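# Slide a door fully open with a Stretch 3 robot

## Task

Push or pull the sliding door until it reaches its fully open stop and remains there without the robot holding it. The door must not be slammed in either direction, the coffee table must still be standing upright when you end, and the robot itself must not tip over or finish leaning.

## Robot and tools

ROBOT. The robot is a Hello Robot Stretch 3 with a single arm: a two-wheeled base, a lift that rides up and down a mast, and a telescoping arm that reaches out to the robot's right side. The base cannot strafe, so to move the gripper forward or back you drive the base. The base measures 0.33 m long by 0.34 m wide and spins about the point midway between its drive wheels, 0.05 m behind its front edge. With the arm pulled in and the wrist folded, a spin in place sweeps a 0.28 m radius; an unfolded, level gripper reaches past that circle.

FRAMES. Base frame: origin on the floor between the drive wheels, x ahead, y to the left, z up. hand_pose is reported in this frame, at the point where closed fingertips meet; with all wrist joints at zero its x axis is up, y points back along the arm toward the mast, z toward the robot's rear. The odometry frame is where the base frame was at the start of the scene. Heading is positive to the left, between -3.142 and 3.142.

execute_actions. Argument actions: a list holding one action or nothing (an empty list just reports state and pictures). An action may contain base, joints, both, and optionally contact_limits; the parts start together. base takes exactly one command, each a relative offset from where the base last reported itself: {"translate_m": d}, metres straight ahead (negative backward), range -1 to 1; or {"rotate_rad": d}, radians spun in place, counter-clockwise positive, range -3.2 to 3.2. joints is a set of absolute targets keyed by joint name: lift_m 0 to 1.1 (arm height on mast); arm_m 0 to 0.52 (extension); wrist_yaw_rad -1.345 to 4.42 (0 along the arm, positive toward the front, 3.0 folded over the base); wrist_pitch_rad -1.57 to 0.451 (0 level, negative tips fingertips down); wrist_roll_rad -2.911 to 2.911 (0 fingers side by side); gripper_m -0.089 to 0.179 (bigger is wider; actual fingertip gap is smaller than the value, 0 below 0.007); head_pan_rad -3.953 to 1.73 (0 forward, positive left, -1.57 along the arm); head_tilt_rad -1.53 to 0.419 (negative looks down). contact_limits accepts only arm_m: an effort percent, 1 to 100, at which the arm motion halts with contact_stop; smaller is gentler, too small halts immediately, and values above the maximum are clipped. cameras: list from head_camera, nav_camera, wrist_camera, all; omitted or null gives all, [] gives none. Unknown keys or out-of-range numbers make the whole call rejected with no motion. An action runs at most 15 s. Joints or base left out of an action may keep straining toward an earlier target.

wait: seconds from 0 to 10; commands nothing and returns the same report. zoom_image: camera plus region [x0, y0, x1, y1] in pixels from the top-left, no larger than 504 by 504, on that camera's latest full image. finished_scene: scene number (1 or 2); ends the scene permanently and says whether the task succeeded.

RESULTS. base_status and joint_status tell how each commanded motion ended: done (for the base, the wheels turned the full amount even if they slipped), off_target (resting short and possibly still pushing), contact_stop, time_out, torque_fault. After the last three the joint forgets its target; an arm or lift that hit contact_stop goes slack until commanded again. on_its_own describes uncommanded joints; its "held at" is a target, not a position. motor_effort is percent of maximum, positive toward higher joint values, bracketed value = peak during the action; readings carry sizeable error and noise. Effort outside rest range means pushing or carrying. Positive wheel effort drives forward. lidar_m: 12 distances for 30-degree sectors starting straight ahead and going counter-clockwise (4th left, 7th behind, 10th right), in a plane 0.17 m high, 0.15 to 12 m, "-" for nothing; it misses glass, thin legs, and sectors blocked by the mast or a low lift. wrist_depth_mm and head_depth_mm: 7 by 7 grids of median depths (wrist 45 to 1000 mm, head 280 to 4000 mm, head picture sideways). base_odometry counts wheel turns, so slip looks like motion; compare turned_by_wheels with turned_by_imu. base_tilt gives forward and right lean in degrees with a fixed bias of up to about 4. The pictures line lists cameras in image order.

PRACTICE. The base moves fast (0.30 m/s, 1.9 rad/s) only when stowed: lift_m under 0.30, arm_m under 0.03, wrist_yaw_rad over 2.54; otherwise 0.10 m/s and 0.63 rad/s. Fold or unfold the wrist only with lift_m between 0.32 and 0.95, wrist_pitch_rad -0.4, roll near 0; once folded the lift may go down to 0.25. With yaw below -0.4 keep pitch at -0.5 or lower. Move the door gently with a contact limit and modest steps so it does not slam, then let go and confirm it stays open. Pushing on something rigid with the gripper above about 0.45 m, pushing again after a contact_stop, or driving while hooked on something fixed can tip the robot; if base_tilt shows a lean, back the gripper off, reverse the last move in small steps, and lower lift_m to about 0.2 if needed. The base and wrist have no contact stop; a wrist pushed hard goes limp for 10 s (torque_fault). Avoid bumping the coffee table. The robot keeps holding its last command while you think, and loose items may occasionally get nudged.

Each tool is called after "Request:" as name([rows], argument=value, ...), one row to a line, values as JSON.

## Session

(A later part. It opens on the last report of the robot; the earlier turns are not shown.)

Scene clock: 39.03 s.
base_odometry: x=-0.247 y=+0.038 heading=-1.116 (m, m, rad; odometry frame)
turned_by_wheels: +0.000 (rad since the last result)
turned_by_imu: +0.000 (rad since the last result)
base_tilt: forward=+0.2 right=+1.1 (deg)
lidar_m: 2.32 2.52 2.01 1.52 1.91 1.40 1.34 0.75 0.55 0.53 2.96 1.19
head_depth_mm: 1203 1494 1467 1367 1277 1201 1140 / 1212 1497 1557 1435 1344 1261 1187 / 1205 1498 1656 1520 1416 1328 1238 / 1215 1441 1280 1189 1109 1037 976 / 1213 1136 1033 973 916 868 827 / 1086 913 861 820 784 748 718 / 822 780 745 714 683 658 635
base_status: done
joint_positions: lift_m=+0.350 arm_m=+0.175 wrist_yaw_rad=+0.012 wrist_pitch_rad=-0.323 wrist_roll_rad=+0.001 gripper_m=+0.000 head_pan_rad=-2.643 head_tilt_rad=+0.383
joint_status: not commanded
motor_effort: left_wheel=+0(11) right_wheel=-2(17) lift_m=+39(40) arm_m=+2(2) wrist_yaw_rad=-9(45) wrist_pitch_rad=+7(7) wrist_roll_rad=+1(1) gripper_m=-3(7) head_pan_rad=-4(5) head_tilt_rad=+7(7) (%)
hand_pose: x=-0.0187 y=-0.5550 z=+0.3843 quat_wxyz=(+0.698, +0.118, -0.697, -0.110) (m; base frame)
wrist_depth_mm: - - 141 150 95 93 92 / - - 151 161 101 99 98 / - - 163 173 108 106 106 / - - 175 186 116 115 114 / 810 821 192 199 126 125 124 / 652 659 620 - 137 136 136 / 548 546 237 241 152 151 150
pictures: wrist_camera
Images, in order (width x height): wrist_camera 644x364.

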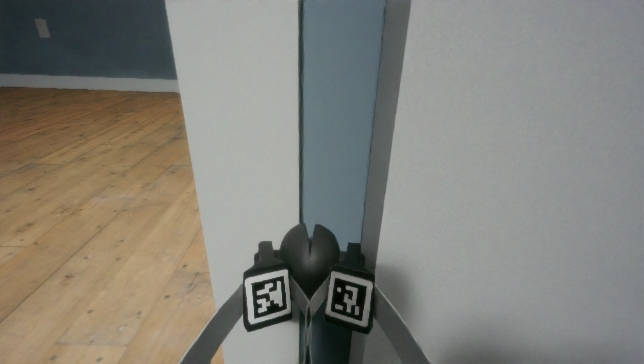

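Request:
execute_actions([
  {"base":{"translate_m":-0.045}},
], cameras=["head_camera"])

Scene clock: 40.93 s.
base_odometry: x=-0.267 y=+0.079 heading=-1.116 (m, m, rad; odometry frame)
turned_by_wheels: +0.000 (rad since the last result)
turned_by_imu: +0.000 (rad since the last result)
base_tilt: forward=+0.2 right=+1.1 (deg)
lidar_m: 2.31 2.57 1.54 1.53 1.85 1.35 1.30 0.75 0.55 0.53 2.96 1.22
head_depth_mm: 1202 1461 1426 1319 1234 1163 1099 / 1207 1503 1509 1397 1294 1218 1146 / 1208 1493 1605 1475 1370 1280 1204 / 1211 1446 1282 1181 1103 1037 976 / 1210 1142 1035 969 919 869 828 / 1086 915 865 822 784 750 718 / 822 781 743 714 685 658 633
base_status: done
joint_positions: lift_m=+0.350 arm_m=+0.175 wrist_yaw_rad=+0.002 wrist_pitch_rad=-0.323 wrist_roll_rad=+0.001 gripper_m=+0.000 head_pan_rad=-2.644 head_tilt_rad=+0.383
joint_status: not commanded
motor_effort: left_wheel=-2(14) right_wheel=+1(23) lift_m=+39(39) arm_m=+2(2) wrist_yaw_rad=-2(58) wrist_pitch_rad=+7(7) wrist_roll_rad=+1(1) gripper_m=-3(8) head_pan_rad=-3(5) head_tilt_rad=+7(8) (%)
hand_pose: x=-0.0210 y=-0.5550 z=+0.3842 quat_wxyz=(+0.698, +0.115, -0.698, -0.113) (m; base frame)
wrist_depth_mm: - 141 152 153 125 93 92 / - 151 161 163 123 99 99 / - 162 172 175 120 106 106 / - 175 186 189 119 115 115 / 803 194 199 202 130 125 125 / 657 218 213 - 137 137 136 / 546 531 245 250 154 152 151
pictures: head_camera (sideways: a quarter turn clockwise sets it upright)
Images, in order (width x height): head_camera 896x504.

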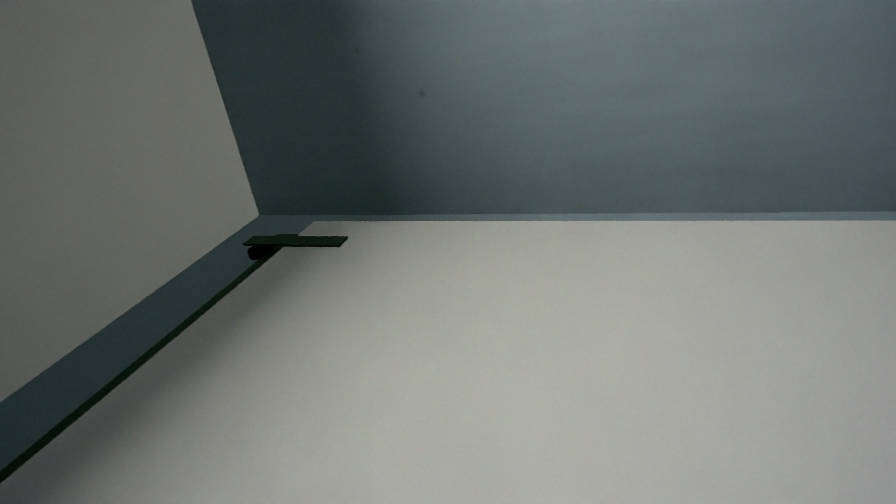

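Request:
execute_actions([
  {"base":{"translate_m":-0.039}},
], cameras=[])

Scene clock: 42.37 s.
base_odometry: x=-0.284 y=+0.114 heading=-1.115 (m, m, rad; odometry frame)
turned_by_wheels: +0.001 (rad since the last result)
turned_by_imu: +0.001 (rad since the last result)
base_tilt: forward=+0.3 right=+1.0 (deg)
lidar_m: 2.32 2.61 1.54 1.93 1.78 1.31 1.26 0.75 0.55 0.53 2.96 1.26
head_depth_mm: 1203 1439 1380 1282 1205 1130 1065 / 1204 1503 1460 1355 1260 1184 1116 / 1209 1492 1560 1436 1332 1240 1168 / 1210 1449 1270 1178 1101 1031 976 / 1207 1136 1030 973 918 866 825 / 1085 912 863 819 783 749 716 / 818 781 745 711 683 657 632
base_status: done
joint_positions: lift_m=+0.350 arm_m=+0.175 wrist_yaw_rad=+0.058 wrist_pitch_rad=-0.323 wrist_roll_rad=+0.001 gripper_m=+0.000 head_pan_rad=-2.644 head_tilt_rad=+0.383
joint_status: not commanded
on_its_own: wrist_yaw_rad is at rest, and its effort (-44) is outside its rest range (-12 to +12)
motor_effort: left_wheel=+10(11) right_wheel=-17(17) lift_m=+39(39) arm_m=+3(2) wrist_yaw_rad=-44(45) wrist_pitch_rad=+7(7) wrist_roll_rad=+1(1) gripper_m=-7(7) head_pan_rad=-4(5) head_tilt_rad=+6(7) (%)
hand_pose: x=-0.0079 y=-0.5547 z=+0.3842 quat_wxyz=(+0.701, +0.134, -0.694, -0.094) (m; base frame)
wrist_depth_mm: 151 149 156 153 92 90 89 / - 160 167 163 98 96 95 / - 171 180 174 105 103 101 / - 184 194 188 114 111 109 / 822 200 208 200 124 120 118 / 664 224 227 - 134 131 128 / 551 515 258 249 148 144 141
pictures: none
No camera images: the call's "cameras" was empty. Leave "cameras" out to get every camera's image.

Request:
execute_actions([
  {"base":{"translate_m":-0.01}},
], cameras=[])

Request:
execute_actions([
  {"base":{"translate_m":0.05}},
], cameras=[])

Scene clock: 43.40 s.
base_odometry: x=-0.288 y=+0.122 heading=-1.115 (m, m, rad; odometry frame)
turned_by_wheels: +0.001 (rad since the last result)
turned_by_imu: +0.000 (rad since the last result)
base_tilt: forward=+0.2 right=+1.1 (deg)
lidar_m: 2.33 2.62 1.54 1.94 1.77 1.30 1.25 0.75 0.55 0.53 2.96 1.27
head_depth_mm: 1205 1439 1360 1273 1185 1122 1055 / 1209 1494 1442 1340 1249 1170 1105 / 1213 1494 1535 1416 1320 1230 1155 / 1211 1454 1270 1181 1106 1040 974 / 1211 1131 1031 966 917 869 826 / 1082 913 862 822 783 748 715 / 821 782 744 711 683 656 631
base_status: done
joint_positions: lift_m=+0.350 arm_m=+0.175 wrist_yaw_rad=+0.120 wrist_pitch_rad=-0.323 wrist_roll_rad=+0.001 gripper_m=+0.000 head_pan_rad=-2.644 head_tilt_rad=+0.383
joint_status: not commanded
on_its_own: wrist_yaw_rad is held at +0.082, not at your +0.000, by its stall guard, which is still easing
motor_effort: left_wheel=+6(8) right_wheel=-11(22) lift_m=+39(39) arm_m=+3(2) wrist_yaw_rad=-29(50) wrist_pitch_rad=+7(7) wrist_roll_rad=+1(1) gripper_m=-6(7) head_pan_rad=-4(4) head_tilt_rad=+7(6) (%)
hand_pose: x=+0.0067 y=-0.5534 z=+0.3843 quat_wxyz=(+0.703, +0.156, -0.690, -0.072) (m; base frame)
wrist_depth_mm: - 155 160 154 92 89 87 / - 165 172 165 99 95 92 / - 178 183 177 105 102 98 / - 193 198 191 114 109 105 / 816 214 214 204 123 118 113 / 654 242 231 - 134 128 123 / 549 543 266 252 147 140 133
pictures: none
No camera images: the call's "cameras" was empty. Leave "cameras" out to get every camera's image.

Scene clock: 45.10 s.
base_odometry: x=-0.266 y=+0.078 heading=-1.115 (m, m, rad; odometry frame)
turned_by_wheels: +0.000 (rad since the last result)
turned_by_imu: -0.001 (rad since the last result)
base_tilt: forward=+0.1 right=+1.1 (deg)
lidar_m: 2.32 2.57 1.54 1.53 1.85 1.35 1.30 0.75 0.55 0.53 2.94 1.23
head_depth_mm: 1207 1474 1427 1325 1246 1163 1093 / 1206 1491 1505 1395 1306 1216 1146 / 1205 1497 1606 1473 1369 1281 1203 / 1206 1455 1277 1181 1103 1036 975 / 1211 1138 1030 967 918 868 826 / 1083 914 862 820 781 747 716 / 821 780 745 713 683 658 633
base_status: done
joint_positions: lift_m=+0.350 arm_m=+0.175 wrist_yaw_rad=+0.084 wrist_pitch_rad=-0.323 wrist_roll_rad=+0.001 gripper_m=+0.000 head_pan_rad=-2.644 head_tilt_rad=+0.383
joint_status: not commanded
on_its_own: wrist_yaw_rad is held at +0.082, not at your +0.000, by its stall guard, which is not easing now
motor_effort: left_wheel=-3(9) right_wheel=+2(7) lift_m=+39(40) arm_m=+2(2) wrist_yaw_rad=-1(30) wrist_pitch_rad=+7(7) wrist_roll_rad=+1(1) gripper_m=-2(5) head_pan_rad=-4(5) head_tilt_rad=+7(6) (%)
hand_pose: x=-0.0018 y=-0.5542 z=+0.3842 quat_wxyz=(+0.702, +0.143, -0.693, -0.085) (m; base frame)
wrist_depth_mm: - 150 148 153 150 102 87 / - 162 158 164 160 99 93 / - - 170 176 171 104 99 / - - 183 191 184 111 107 / 832 817 198 203 197 119 115 / 644 653 216 - 173 129 125 / 541 553 245 254 165 141 138
pictures: none
No camera images: the call's "cameras" was empty. Leave "cameras" out to get every camera's image.

Request:
finished_scene(scene=1)

The scene is finished: the task was done.


## Next scene

The same job, from a new start.

Request:
execute_actions(actions=[])

Scene clock: 0.00 s.
base_odometry: x=+0.000 y=+0.000 heading=+0.000 (m, m, rad; odometry frame)
turned_by_wheels: +0.000 (rad since the last result)
turned_by_imu: +0.000 (rad since the last result)
base_tilt: forward=+0.0 right=+1.1 (deg)
lidar_m: 1.66 1.29 2.03 2.19 1.36 0.85 0.79 0.80 1.09 1.57 1.59 1.80
head_depth_mm: 1675 1691 1712 1718 1735 1757 1743 / 1656 1673 1688 1695 1703 1724 1726 / 1635 1641 1661 1673 1690 1692 1709 / 1612 1623 1640 1644 1654 1675 1678 / 1596 1600 1616 1622 1641 1655 1666 / 1573 1580 1588 1607 1614 1623 1634 / 1547 1561 1572 1582 1592 1603 1615
base_status: not commanded
joint_positions: lift_m=+0.550 arm_m=+0.000 wrist_yaw_rad=+3.036 wrist_pitch_rad=-0.525 wrist_roll_rad=+0.003 gripper_m=+0.037 head_pan_rad=-0.007 head_tilt_rad=-0.019
joint_status: not commanded
motor_effort: left_wheel=+2 right_wheel=-1 lift_m=+32 arm_m=+0 wrist_yaw_rad=-1 wrist_pitch_rad=+4 wrist_roll_rad=+0 gripper_m=+0 head_pan_rad=-1 head_tilt_rad=+2 (%)
hand_pose: x=+0.0008 y=+0.0634 z=+0.5393 quat_wxyz=(+0.220, +0.692, +0.147, +0.672) (m; base frame)
wrist_depth_mm: - - - - - - - / - - - - - - - / - - - - - - - / - - - - - - - / 847 865 - 877 886 911 884 / 729 747 - 764 771 770 763 / 638 643 644 665 653 674 681
pictures: head_camera (sideways: a quarter turn clockwise sets it upright), nav_camera (sideways: a quarter turn counterclockwise sets it upright), wrist_camera
Images, in order (width x height): head_camera 896x504, nav_camera 672x504, wrist_camera 644x364.

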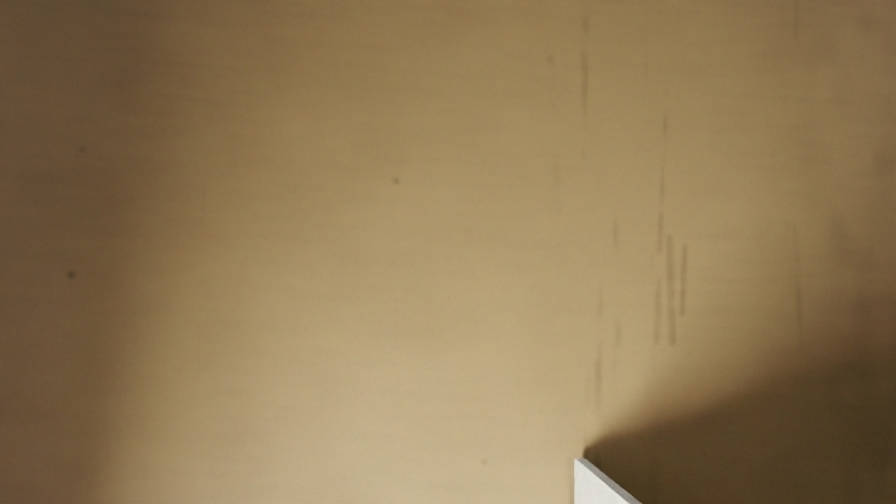

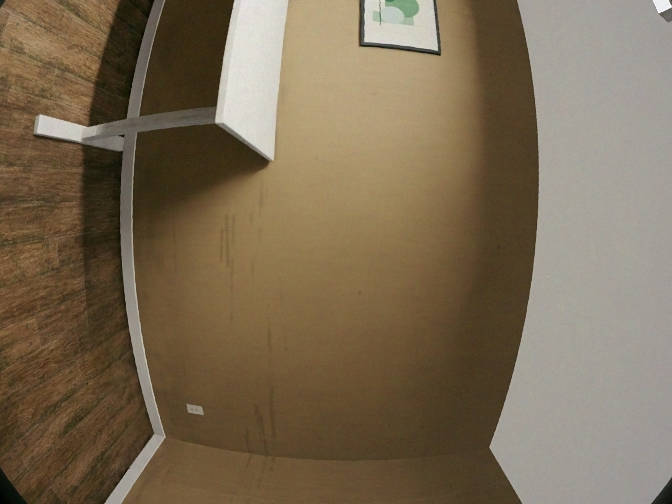

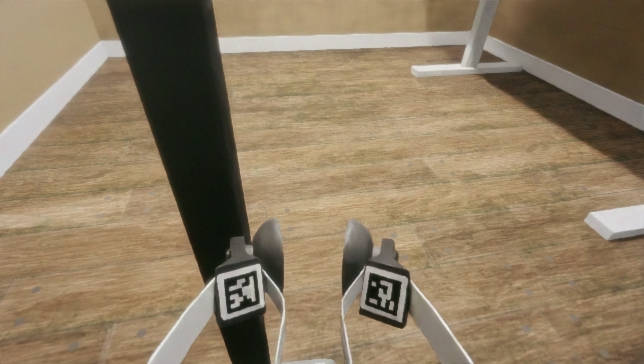

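Request:
execute_actions([
  {"base":{"rotate_rad":-1.44},"joints":{"head_pan_rad":-1.57,"head_tilt_rad":-0.5,"lift_m":0.29,"wrist_pitch_rad":-0.32,"gripper_m":0}},
], cameras=["nav_camera"])

Scene clock: 3.83 s.
base_odometry: x=+0.000 y=+0.000 heading=-1.440 (m, m, rad; odometry frame)
turned_by_wheels: -1.440 (rad since the last result)
turned_by_imu: -1.454 (rad since the last result)
base_tilt: forward=+0.1 right=+1.1 (deg)
lidar_m: 1.57 1.63 1.73 1.66 1.28 2.04 2.19 1.17 0.82 0.79 0.83 1.23
head_depth_mm: 644 700 766 849 948 1078 1242 / 646 700 771 851 953 1086 1237 / 649 705 773 856 960 1088 1233 / 650 708 775 860 963 1099 1243 / 653 710 778 864 969 1102 1248 / 656 713 782 866 972 1110 1250 / 658 724 813 923 1054 1203 1295
base_status: done
joint_positions: lift_m=+0.290 arm_m=+0.000 wrist_yaw_rad=+3.036 wrist_pitch_rad=-0.341 wrist_roll_rad=+0.003 gripper_m=+0.000 head_pan_rad=-1.563 head_tilt_rad=-0.495
joint_status: all done
motor_effort: left_wheel=+3(9) right_wheel=-3(7) lift_m=+24(29) arm_m=+0(1) wrist_yaw_rad=+1(0) wrist_pitch_rad=+7(7) wrist_roll_rad=+0(0) gripper_m=-2(83) head_pan_rad=-4(53) head_tilt_rad=-1(24) (%)
hand_pose: x=+0.0033 y=+0.0870 z=+0.3206 quat_wxyz=(+0.157, +0.703, +0.083, +0.689) (m; base frame)
wrist_depth_mm: - - - - - - - / - - - - - - - / - - - - - - - / 859 854 887 901 916 921 951 / 675 665 686 727 702 713 713 / 540 551 - - 568 568 579 / 461 481 - 483 479 484 485
pictures: nav_camera (sideways: a quarter turn counterclockwise sets it upright)
Images, in order (width x height): nav_camera 672x504.

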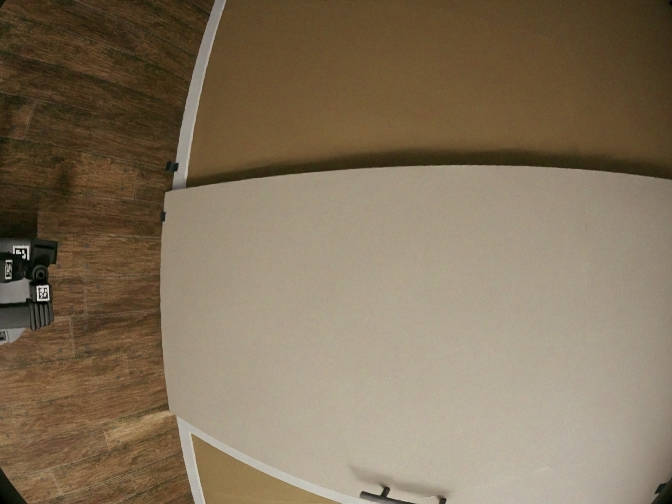

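Mirrored; the edge is about 0.8 behind.

Request:
execute_actions([
  {"base":{"rotate_rad":0.25}},
], cameras=[])

Request:
execute_actions([
  {"base":{"translate_m":-0.87}},
], cameras=[])

Request:
execute_actions([
  {"base":{"rotate_rad":-0.263},"joints":{"lift_m":0.35,"wrist_yaw_rad":0,"arm_m":0.08,"head_pan_rad":-0.6,"head_tilt_rad":-0.3}},
])

Scene clock: 5.03 s.
base_odometry: x=+0.000 y=+0.000 heading=-1.190 (m, m, rad; odometry frame)
turned_by_wheels: +0.250 (rad since the last result)
turned_by_imu: +0.252 (rad since the last result)
base_tilt: forward=+0.2 right=+1.1 (deg)
lidar_m: 1.57 1.82 1.66 1.29 1.93 2.19 1.69 0.91 0.79 0.79 0.99 1.57
head_depth_mm: 628 677 736 806 890 998 1122 / 644 698 757 834 922 1035 1180 / 662 717 783 862 959 1084 1234 / 680 739 808 894 999 1133 1261 / 752 821 901 991 1113 1267 1303 / 775 845 934 1040 1170 1341 1297 / 801 875 969 1077 1228 1411 1295
base_status: done
joint_positions: lift_m=+0.290 arm_m=+0.000 wrist_yaw_rad=+3.036 wrist_pitch_rad=-0.341 wrist_roll_rad=+0.003 gripper_m=+0.000 head_pan_rad=-1.563 head_tilt_rad=-0.495
joint_status: not commanded
motor_effort: left_wheel=-2(6) right_wheel=+2(5) lift_m=+25(24) arm_m=+0(0) wrist_yaw_rad=+1(0) wrist_pitch_rad=+7(7) wrist_roll_rad=+0(0) gripper_m=-2(1) head_pan_rad=-5(5) head_tilt_rad=-1(2) (%)
hand_pose: x=+0.0033 y=+0.0870 z=+0.3206 quat_wxyz=(+0.157, +0.703, +0.083, +0.689) (m; base frame)
wrist_depth_mm: - - - - - - - / - - - - - - - / - - - - - - - / 839 868 881 887 908 954 943 / 663 670 693 731 700 703 735 / 542 550 - - 579 578 595 / 466 480 - 489 482 482 492
pictures: none
No camera images: the call's "cameras" was empty. Leave "cameras" out to get every camera's image.

Scene clock: 9.63 s.
base_odometry: x=-0.323 y=+0.808 heading=-1.190 (m, m, rad; odometry frame)
turned_by_wheels: +0.000 (rad since the last result)
turned_by_imu: +0.000 (rad since the last result)
base_tilt: forward=+0.1 right=+1.1 (deg)
lidar_m: 2.40 2.18 1.51 1.66 1.56 1.35 1.24 0.71 0.62 0.57 0.66 1.15
head_depth_mm: 475 516 565 619 684 763 865 / 2369 537 574 631 704 792 907 / 464 511 2778 2349 753 844 951 / 472 513 561 621 692 786 923 / 474 515 565 639 723 823 952 / 499 546 601 669 755 866 1013 / 516 563 624 697 790 911 1074
base_status: done
joint_positions: lift_m=+0.290 arm_m=+0.000 wrist_yaw_rad=+3.036 wrist_pitch_rad=-0.341 wrist_roll_rad=+0.003 gripper_m=+0.000 head_pan_rad=-1.563 head_tilt_rad=-0.495
joint_status: not commanded
motor_effort: left_wheel=-2(10) right_wheel=+2(4) lift_m=+24(24) arm_m=+0(0) wrist_yaw_rad=-1(1) wrist_pitch_rad=+7(7) wrist_roll_rad=+0(0) gripper_m=-1(2) head_pan_rad=-5(5) head_tilt_rad=-2(2) (%)
hand_pose: x=+0.0033 y=+0.0871 z=+0.3207 quat_wxyz=(+0.157, +0.703, +0.083, +0.689) (m; base frame)
wrist_depth_mm: - - - - - - - / - - - - - - - / - - - - - - - / 852 867 892 898 918 943 936 / 675 674 692 730 704 715 710 / 547 550 - - 572 572 582 / 463 479 - 490 482 483 490
pictures: none
No camera images: the call's "cameras" was empty. Leave "cameras" out to get every camera's image.

Scene clock: 12.17 s.
base_odometry: x=-0.323 y=+0.808 heading=-1.453 (m, m, rad; odometry frame)
turned_by_wheels: -0.263 (rad since the last result)
turned_by_imu: -0.266 (rad since the last result)
base_tilt: forward=+0.1 right=+1.0 (deg)
lidar_m: 2.40 2.50 1.51 1.89 1.91 1.40 1.35 0.88 0.64 0.57 0.59 0.80
head_depth_mm: 600 617 638 659 684 710 740 / 667 689 715 742 770 805 841 / 747 778 809 848 886 931 979 / 853 892 937 987 1043 1101 1177 / 995 1052 1114 1186 1265 1354 1416 / 1323 1411 1519 1634 1771 1777 1499 / 1644 1794 1972 2171 2302 1881 1496
base_status: done
joint_positions: lift_m=+0.350 arm_m=+0.080 wrist_yaw_rad=+0.002 wrist_pitch_rad=-0.340 wrist_roll_rad=+0.003 gripper_m=+0.000 head_pan_rad=-0.607 head_tilt_rad=-0.310
joint_status: all done
motor_effort: left_wheel=+3(10) right_wheel=-3(6) lift_m=+39(37) arm_m=+3(3) wrist_yaw_rad=-2(2) wrist_pitch_rad=+7(7) wrist_roll_rad=+0(0) gripper_m=-2(2) head_pan_rad=+5(51) head_tilt_rad=+5(21) (%)
hand_pose: x=-0.0211 y=-0.4582 z=+0.3802 quat_wxyz=(+0.696, +0.120, -0.697, -0.120) (m; base frame)
wrist_depth_mm: 211 217 252 261 263 263 261 / 226 235 275 281 280 281 280 / 246 250 299 305 304 303 304 / 266 267 326 330 330 330 330 / 291 292 357 348 361 362 364 / 324 323 362 - 398 398 400 / 360 361 434 438 441 438 440
pictures: head_camera (sideways: a quarter turn clockwise sets it upright), nav_camera (sideways: a quarter turn counterclockwise sets it upright), wrist_camera
Images, in order (width x height): head_camera 896x504, nav_camera 672x504, wrist_camera 644x364.

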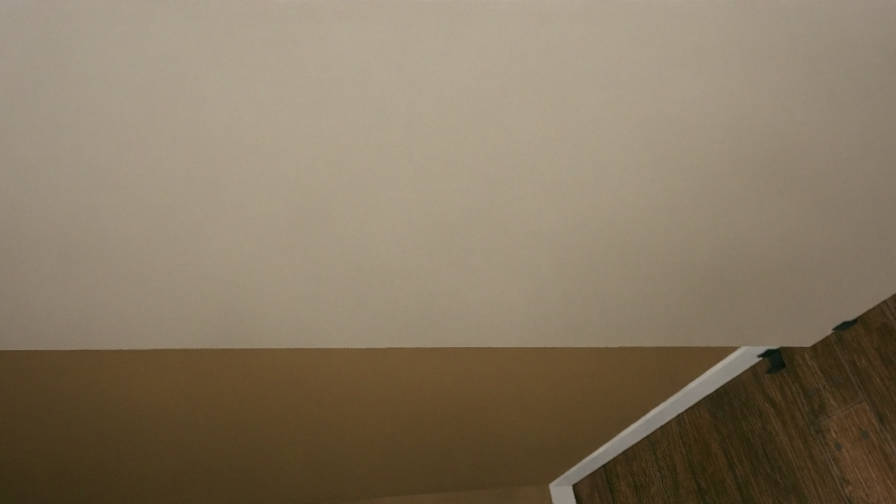

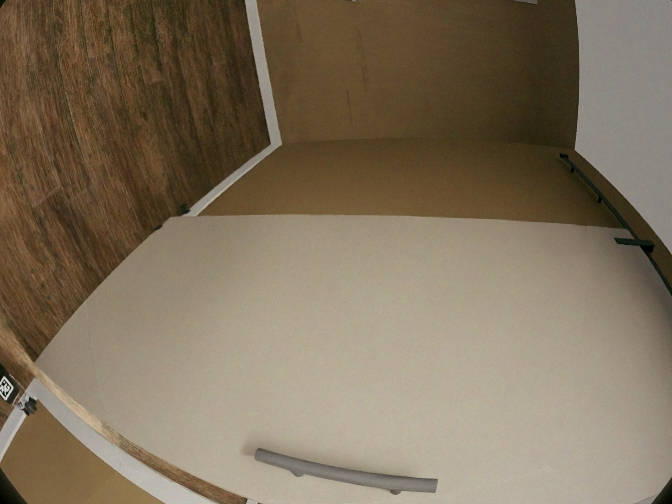

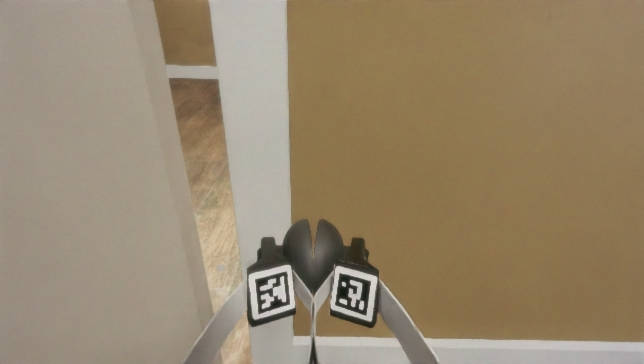

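Request:
execute_actions([
  {"base":{"translate_m":0.08},"joints":{"arm_m":0.207,"head_tilt_rad":0.4,"head_pan_rad":-0.5}},
], cameras=[])

Request:
execute_actions([
  {"base":{"translate_m":0.75}},
])

Scene clock: 14.80 s.
base_odometry: x=-0.314 y=+0.728 heading=-1.453 (m, m, rad; odometry frame)
turned_by_wheels: +0.000 (rad since the last result)
turned_by_imu: +0.000 (rad since the last result)
base_tilt: forward=+0.2 right=+1.1 (deg)
lidar_m: 2.33 2.42 1.97 1.49 1.97 1.48 1.43 0.88 0.64 0.57 0.59 0.80
head_depth_mm: 901 831 782 740 704 667 641 / 1130 967 903 847 800 755 718 / 1224 1236 1074 991 926 870 817 / 1229 1483 1311 1197 1102 1021 951 / 1228 1543 1809 1667 1498 1369 1253 / 1239 1553 2073 2260 1967 1730 1558 / 1247 1556 2084 2358 2260 2108 1985
base_status: done
joint_positions: lift_m=+0.350 arm_m=+0.207 wrist_yaw_rad=+0.001 wrist_pitch_rad=-0.340 wrist_roll_rad=+0.003 gripper_m=+0.000 head_pan_rad=-0.507 head_tilt_rad=+0.383
joint_status: all done
motor_effort: left_wheel=+4(9) right_wheel=-3(4) lift_m=+39(39) arm_m=+3(4) wrist_yaw_rad=+0(1) wrist_pitch_rad=+7(7) wrist_roll_rad=+0(0) gripper_m=-2(2) head_pan_rad=+4(17) head_tilt_rad=+8(33) (%)
hand_pose: x=-0.0214 y=-0.5851 z=+0.3802 quat_wxyz=(+0.696, +0.120, -0.697, -0.120) (m; base frame)
wrist_depth_mm: 99 98 - 141 137 148 149 / 105 105 - 151 149 160 159 / 114 114 - 164 164 173 173 / 123 123 159 176 178 187 187 / 135 136 162 186 197 204 205 / 150 150 153 - 225 228 227 / 167 167 196 239 250 253 254
pictures: none
No camera images: the call's "cameras" was empty. Leave "cameras" out to get every camera's image.

Scene clock: 23.53 s.
base_odometry: x=-0.226 y=-0.017 heading=-1.453 (m, m, rad; odometry frame)
turned_by_wheels: +0.000 (rad since the last result)
turned_by_imu: -0.003 (rad since the last result)
base_tilt: forward=+0.2 right=+1.1 (deg)
lidar_m: 1.57 1.63 1.96 1.50 1.51 2.19 2.17 0.98 2.62 0.57 0.59 0.80
head_depth_mm: 900 833 782 740 703 669 640 / 1132 969 908 847 798 757 719 / 1230 1229 1069 994 929 869 816 / 1226 1485 1308 1202 1101 1022 949 / 1233 1540 1812 1663 1508 1368 1257 / 1243 1551 1804 1691 1587 1505 1414 / 1248 1558 1699 1596 1511 1432 1359
base_status: done
joint_positions: lift_m=+0.350 arm_m=+0.207 wrist_yaw_rad=-0.001 wrist_pitch_rad=-0.340 wrist_roll_rad=+0.003 gripper_m=+0.000 head_pan_rad=-0.507 head_tilt_rad=+0.383
joint_status: not commanded
motor_effort: left_wheel=+4(10) right_wheel=-3(20) lift_m=+38(39) arm_m=+3(3) wrist_yaw_rad=+1(49) wrist_pitch_rad=+6(6) wrist_roll_rad=+0(0) gripper_m=-2(9) head_pan_rad=+4(4) head_tilt_rad=+8(6) (%)
hand_pose: x=-0.0219 y=-0.5852 z=+0.3803 quat_wxyz=(+0.696, +0.119, -0.698, -0.121) (m; base frame)
wrist_depth_mm: 99 98 - - - - - / 105 106 - - - - - / 114 114 - - - - - / 124 124 157 - - - - / 136 135 159 833 806 812 811 / 150 150 154 - 648 654 656 / 168 168 193 538 542 547 557
pictures: head_camera (sideways: a quarter turn clockwise sets it upright), nav_camera (sideways: a quarter turn counterclockwise sets it upright), wrist_camera
Images, in order (width x height): head_camera 896x504, nav_camera 672x504, wrist_camera 644x364.

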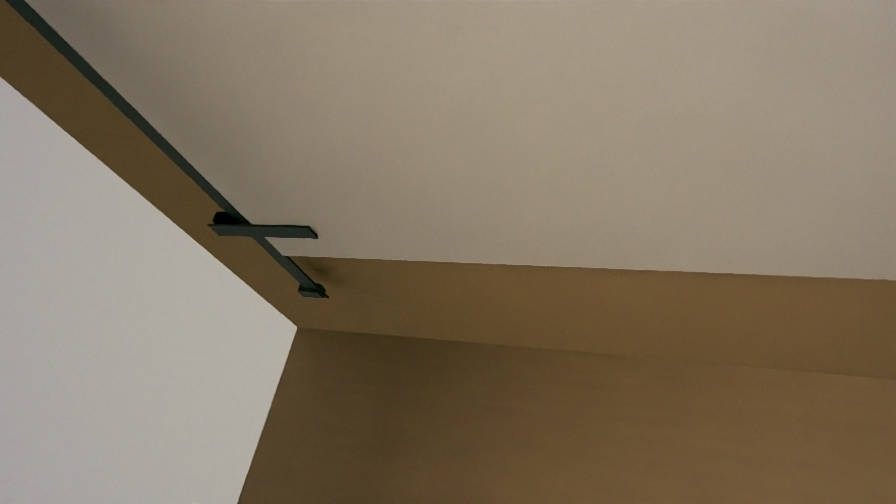

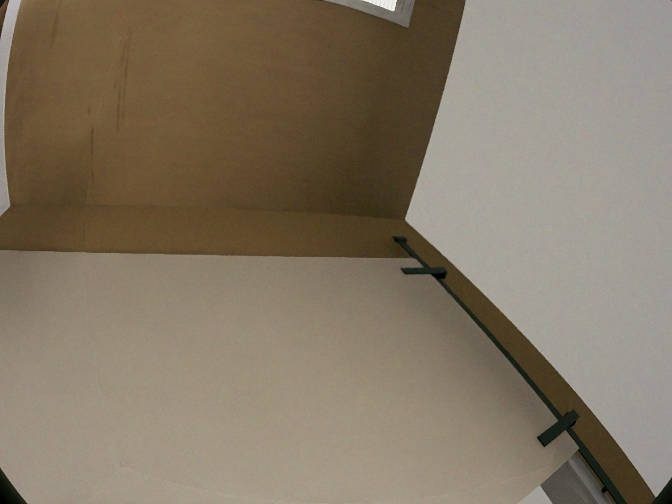

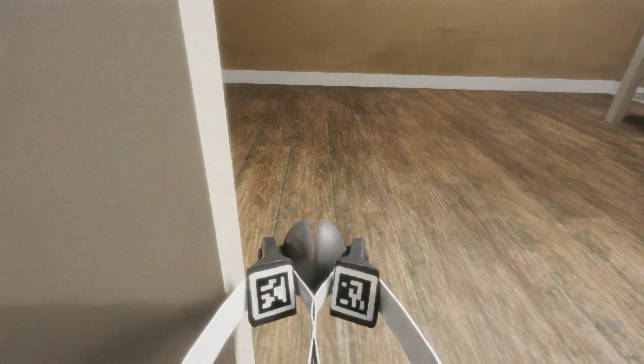

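About 0.28 left.

Request:
execute_actions([
  {"base":{"translate_m":0.19}},
], cameras=["head_camera"])

Request:
execute_actions([
  {"base":{"translate_m":0.06}},
], cameras=["head_camera"])

Scene clock: 26.77 s.
base_odometry: x=-0.203 y=-0.205 heading=-1.452 (m, m, rad; odometry frame)
turned_by_wheels: +0.000 (rad since the last result)
turned_by_imu: -0.001 (rad since the last result)
base_tilt: forward=+0.0 right=+1.2 (deg)
lidar_m: 1.39 1.43 1.97 1.89 1.96 2.32 2.36 1.13 2.74 0.57 0.59 0.80
head_depth_mm: 901 829 784 739 706 670 640 / 1128 971 905 848 800 756 718 / 1224 1233 1073 995 925 870 816 / 1228 1467 1310 1199 1097 1019 951 / 1234 1543 1680 1558 1447 1339 1247 / 1238 1551 1580 1478 1391 1317 1249 / 1244 1519 1487 1397 1323 1255 1189
base_status: done
joint_positions: lift_m=+0.350 arm_m=+0.207 wrist_yaw_rad=-0.001 wrist_pitch_rad=-0.340 wrist_roll_rad=+0.003 gripper_m=+0.000 head_pan_rad=-0.507 head_tilt_rad=+0.383
joint_status: not commanded
motor_effort: left_wheel=+4(10) right_wheel=-3(22) lift_m=+39(39) arm_m=+3(2) wrist_yaw_rad=+0(48) wrist_pitch_rad=+7(6) wrist_roll_rad=+0(0) gripper_m=-2(8) head_pan_rad=+4(4) head_tilt_rad=+7(6) (%)
hand_pose: x=-0.0218 y=-0.5852 z=+0.3803 quat_wxyz=(+0.696, +0.119, -0.698, -0.121) (m; base frame)
wrist_depth_mm: 99 126 140 140 - - - / 105 127 153 150 - - - / 114 128 165 162 - - - / 124 129 182 177 - - - / 136 140 198 200 795 803 812 / 150 153 224 - 651 653 662 / 168 168 241 247 542 543 552
pictures: head_camera (sideways: a quarter turn clockwise sets it upright)
Images, in order (width x height): head_camera 896x504.

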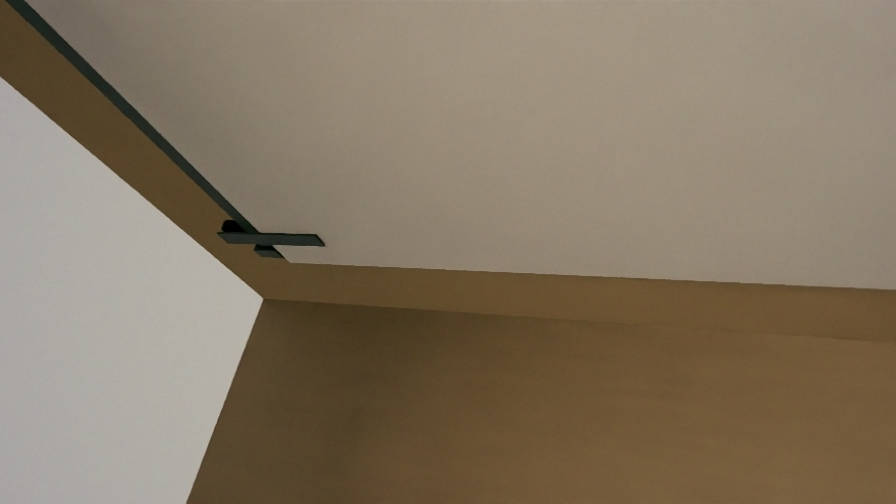

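Scene clock: 28.80 s.
base_odometry: x=-0.196 y=-0.265 heading=-1.452 (m, m, rad; odometry frame)
turned_by_wheels: +0.000 (rad since the last result)
turned_by_imu: +0.000 (rad since the last result)
base_tilt: forward=+0.1 right=+1.1 (deg)
lidar_m: 1.33 1.38 1.88 1.90 1.96 2.37 2.43 1.18 2.78 0.56 0.59 0.80
head_depth_mm: 898 832 782 740 704 669 639 / 1130 969 906 848 799 757 718 / 1221 1231 1068 994 927 868 818 / 1228 1483 1310 1195 1101 1018 949 / 1232 1538 1610 1501 1395 1309 1223 / 1242 1543 1516 1415 1334 1262 1189 / 1239 1482 1421 1339 1261 1199 1140
base_status: done
joint_positions: lift_m=+0.350 arm_m=+0.207 wrist_yaw_rad=-0.003 wrist_pitch_rad=-0.340 wrist_roll_rad=+0.003 gripper_m=+0.000 head_pan_rad=-0.507 head_tilt_rad=+0.383
joint_status: not commanded
motor_effort: left_wheel=+2(9) right_wheel=-2(9) lift_m=+39(39) arm_m=+2(3) wrist_yaw_rad=+2(21) wrist_pitch_rad=+6(6) wrist_roll_rad=+0(0) gripper_m=-3(5) head_pan_rad=+4(4) head_tilt_rad=+7(6) (%)
hand_pose: x=-0.0221 y=-0.5852 z=+0.3803 quat_wxyz=(+0.696, +0.119, -0.698, -0.121) (m; base frame)
wrist_depth_mm: 99 98 104 150 138 - - / 105 105 109 158 149 - - / 114 114 118 170 161 - - / 124 124 127 186 175 - - / 136 136 139 199 195 818 825 / 150 150 151 - 610 644 666 / 167 168 171 249 522 555 553
pictures: head_camera (sideways: a quarter turn clockwise sets it upright)
Images, in order (width x height): head_camera 896x504.

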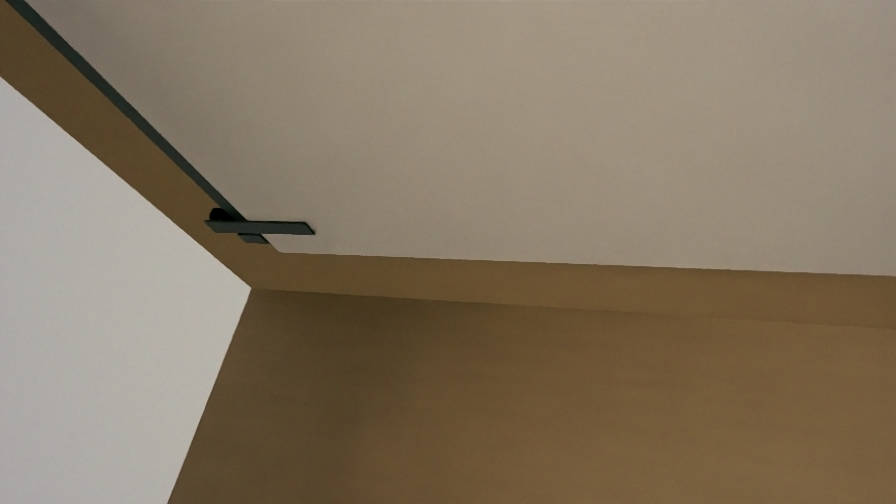

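Request:
execute_actions([
  {"base":{"translate_m":0.035}},
], cameras=[])

Request:
execute_actions([
  {"base":{"translate_m":0.03}},
], cameras=[])

Scene clock: 30.20 s.
base_odometry: x=-0.192 y=-0.299 heading=-1.453 (m, m, rad; odometry frame)
turned_by_wheels: +0.000 (rad since the last result)
turned_by_imu: -0.001 (rad since the last result)
base_tilt: forward=+0.1 right=+1.0 (deg)
lidar_m: 1.29 1.34 1.84 1.90 1.96 2.40 2.44 1.21 2.80 0.57 0.59 0.80
head_depth_mm: 900 833 781 740 703 670 640 / 1126 968 904 848 797 756 718 / 1227 1236 1070 993 927 867 818 / 1230 1484 1449 1193 1103 1020 948 / 1236 1539 1569 1462 1371 1279 1201 / 1239 1498 1470 1379 1296 1226 1165 / 1248 1446 1380 1295 1229 1166 1112
base_status: done
joint_positions: lift_m=+0.350 arm_m=+0.207 wrist_yaw_rad=-0.033 wrist_pitch_rad=-0.340 wrist_roll_rad=+0.003 gripper_m=+0.000 head_pan_rad=-0.507 head_tilt_rad=+0.383
joint_status: not commanded
on_its_own: wrist_yaw_rad is at rest, and its effort (+25) is outside its rest range (-12 to +12)
motor_effort: left_wheel=-4(7) right_wheel=+8(13) lift_m=+39(39) arm_m=+2(2) wrist_yaw_rad=+25(34) wrist_pitch_rad=+6(6) wrist_roll_rad=+0(0) gripper_m=-5(6) head_pan_rad=+4(4) head_tilt_rad=+8(7) (%)
hand_pose: x=-0.0293 y=-0.5851 z=+0.3803 quat_wxyz=(+0.694, +0.108, -0.699, -0.132) (m; base frame)
wrist_depth_mm: 96 97 99 149 144 142 - / 103 104 107 160 152 154 - / 111 112 115 174 165 - - / 121 122 124 189 178 - - / 132 133 136 202 195 807 822 / 145 147 148 - 214 661 668 / 162 164 168 254 245 551 554
pictures: none
No camera images: the call's "cameras" was empty. Leave "cameras" out to get every camera's image.

Scene clock: 31.57 s.
base_odometry: x=-0.189 y=-0.329 heading=-1.454 (m, m, rad; odometry frame)
turned_by_wheels: -0.002 (rad since the last result)
turned_by_imu: -0.003 (rad since the last result)
base_tilt: forward=+0.2 right=+1.0 (deg)
lidar_m: 1.26 1.31 1.79 1.90 1.96 2.43 2.47 1.24 2.82 0.56 0.59 0.80
head_depth_mm: 901 829 780 738 701 667 637 / 1128 965 901 843 797 753 715 / 1225 1221 1066 987 920 862 815 / 1231 1472 1436 1320 1095 1014 943 / 1233 1542 1536 1435 1338 1262 1179 / 1239 1491 1435 1356 1269 1199 1140 / 1244 1426 1352 1273 1203 1138 1084
base_status: done
joint_positions: lift_m=+0.350 arm_m=+0.207 wrist_yaw_rad=-0.092 wrist_pitch_rad=-0.340 wrist_roll_rad=+0.003 gripper_m=+0.000 head_pan_rad=-0.507 head_tilt_rad=+0.383
joint_status: not commanded
on_its_own: left_wheel is at rest, and its effort (-19) is outside its rest range (-18 to +18); right_wheel is at rest, and its effort (+30) is outside its rest range (-18 to +18); wrist_yaw_rad is at rest, and its effort (+69) is outside its rest range (-12 to +12)
motor_effort: left_wheel=-19(20) right_wheel=+30(30) lift_m=+38(39) arm_m=+3(3) wrist_yaw_rad=+69(69) wrist_pitch_rad=+7(6) wrist_roll_rad=+0(0) gripper_m=-12(11) head_pan_rad=+4(4) head_tilt_rad=+8(7) (%)
hand_pose: x=-0.0431 y=-0.5842 z=+0.3803 quat_wxyz=(+0.690, +0.087, -0.702, -0.152) (m; base frame)
wrist_depth_mm: 92 94 96 150 150 147 - / 99 100 103 160 161 160 - / 106 108 112 174 173 176 - / 114 117 121 190 186 955 - / 124 127 133 202 204 781 833 / 136 140 145 - 222 667 667 / 150 156 161 259 253 552 555
pictures: none
No camera images: the call's "cameras" was empty. Leave "cameras" out to get every camera's image.

Request:
execute_actions([
  {"base":{"translate_m":-0.07}},
], cameras=[])

Request:
finished_scene(scene=2)

Scene clock: 33.67 s.
base_odometry: x=-0.197 y=-0.260 heading=-1.454 (m, m, rad; odometry frame)
turned_by_wheels: +0.000 (rad since the last result)
turned_by_imu: +0.001 (rad since the last result)
base_tilt: forward=+0.1 right=+1.0 (deg)
lidar_m: 1.33 1.38 1.89 1.89 1.96 2.36 2.42 1.18 2.77 0.57 0.59 0.80
head_depth_mm: 901 832 783 739 701 669 640 / 1130 967 901 851 797 756 716 / 1225 1230 1068 992 922 867 816 / 1228 1480 1309 1192 1101 1018 948 / 1234 1543 1617 1505 1400 1306 1225 / 1241 1552 1520 1428 1339 1263 1204 / 1248 1494 1427 1348 1267 1200 1144
base_status: done
joint_positions: lift_m=+0.350 arm_m=+0.207 wrist_yaw_rad=-0.108 wrist_pitch_rad=-0.340 wrist_roll_rad=+0.002 gripper_m=+0.000 head_pan_rad=-0.506 head_tilt_rad=+0.383
joint_status: not commanded
on_its_own: wrist_yaw_rad is held at -0.106, not at your +0.000, by its stall guard, which is not easing now
motor_effort: left_wheel=+4(21) right_wheel=-3(26) lift_m=+39(39) arm_m=+3(3) wrist_yaw_rad=+1(69) wrist_pitch_rad=+6(6) wrist_roll_rad=+1(1) gripper_m=-2(12) head_pan_rad=+3(4) head_tilt_rad=+7(7) (%)
hand_pose: x=-0.0466 y=-0.5839 z=+0.3803 quat_wxyz=(+0.689, +0.082, -0.703, -0.157) (m; base frame)
wrist_depth_mm: 105 142 147 139 - - - / 102 150 157 149 - - - / 107 159 169 162 - - - / 115 143 184 175 - - - / 125 142 201 189 795 813 822 / 137 145 218 - 648 658 661 / 151 159 248 241 544 544 560
pictures: none
No camera images: the call's "cameras" was empty. Leave "cameras" out to get every camera's image.

The scene is finished: the task was done.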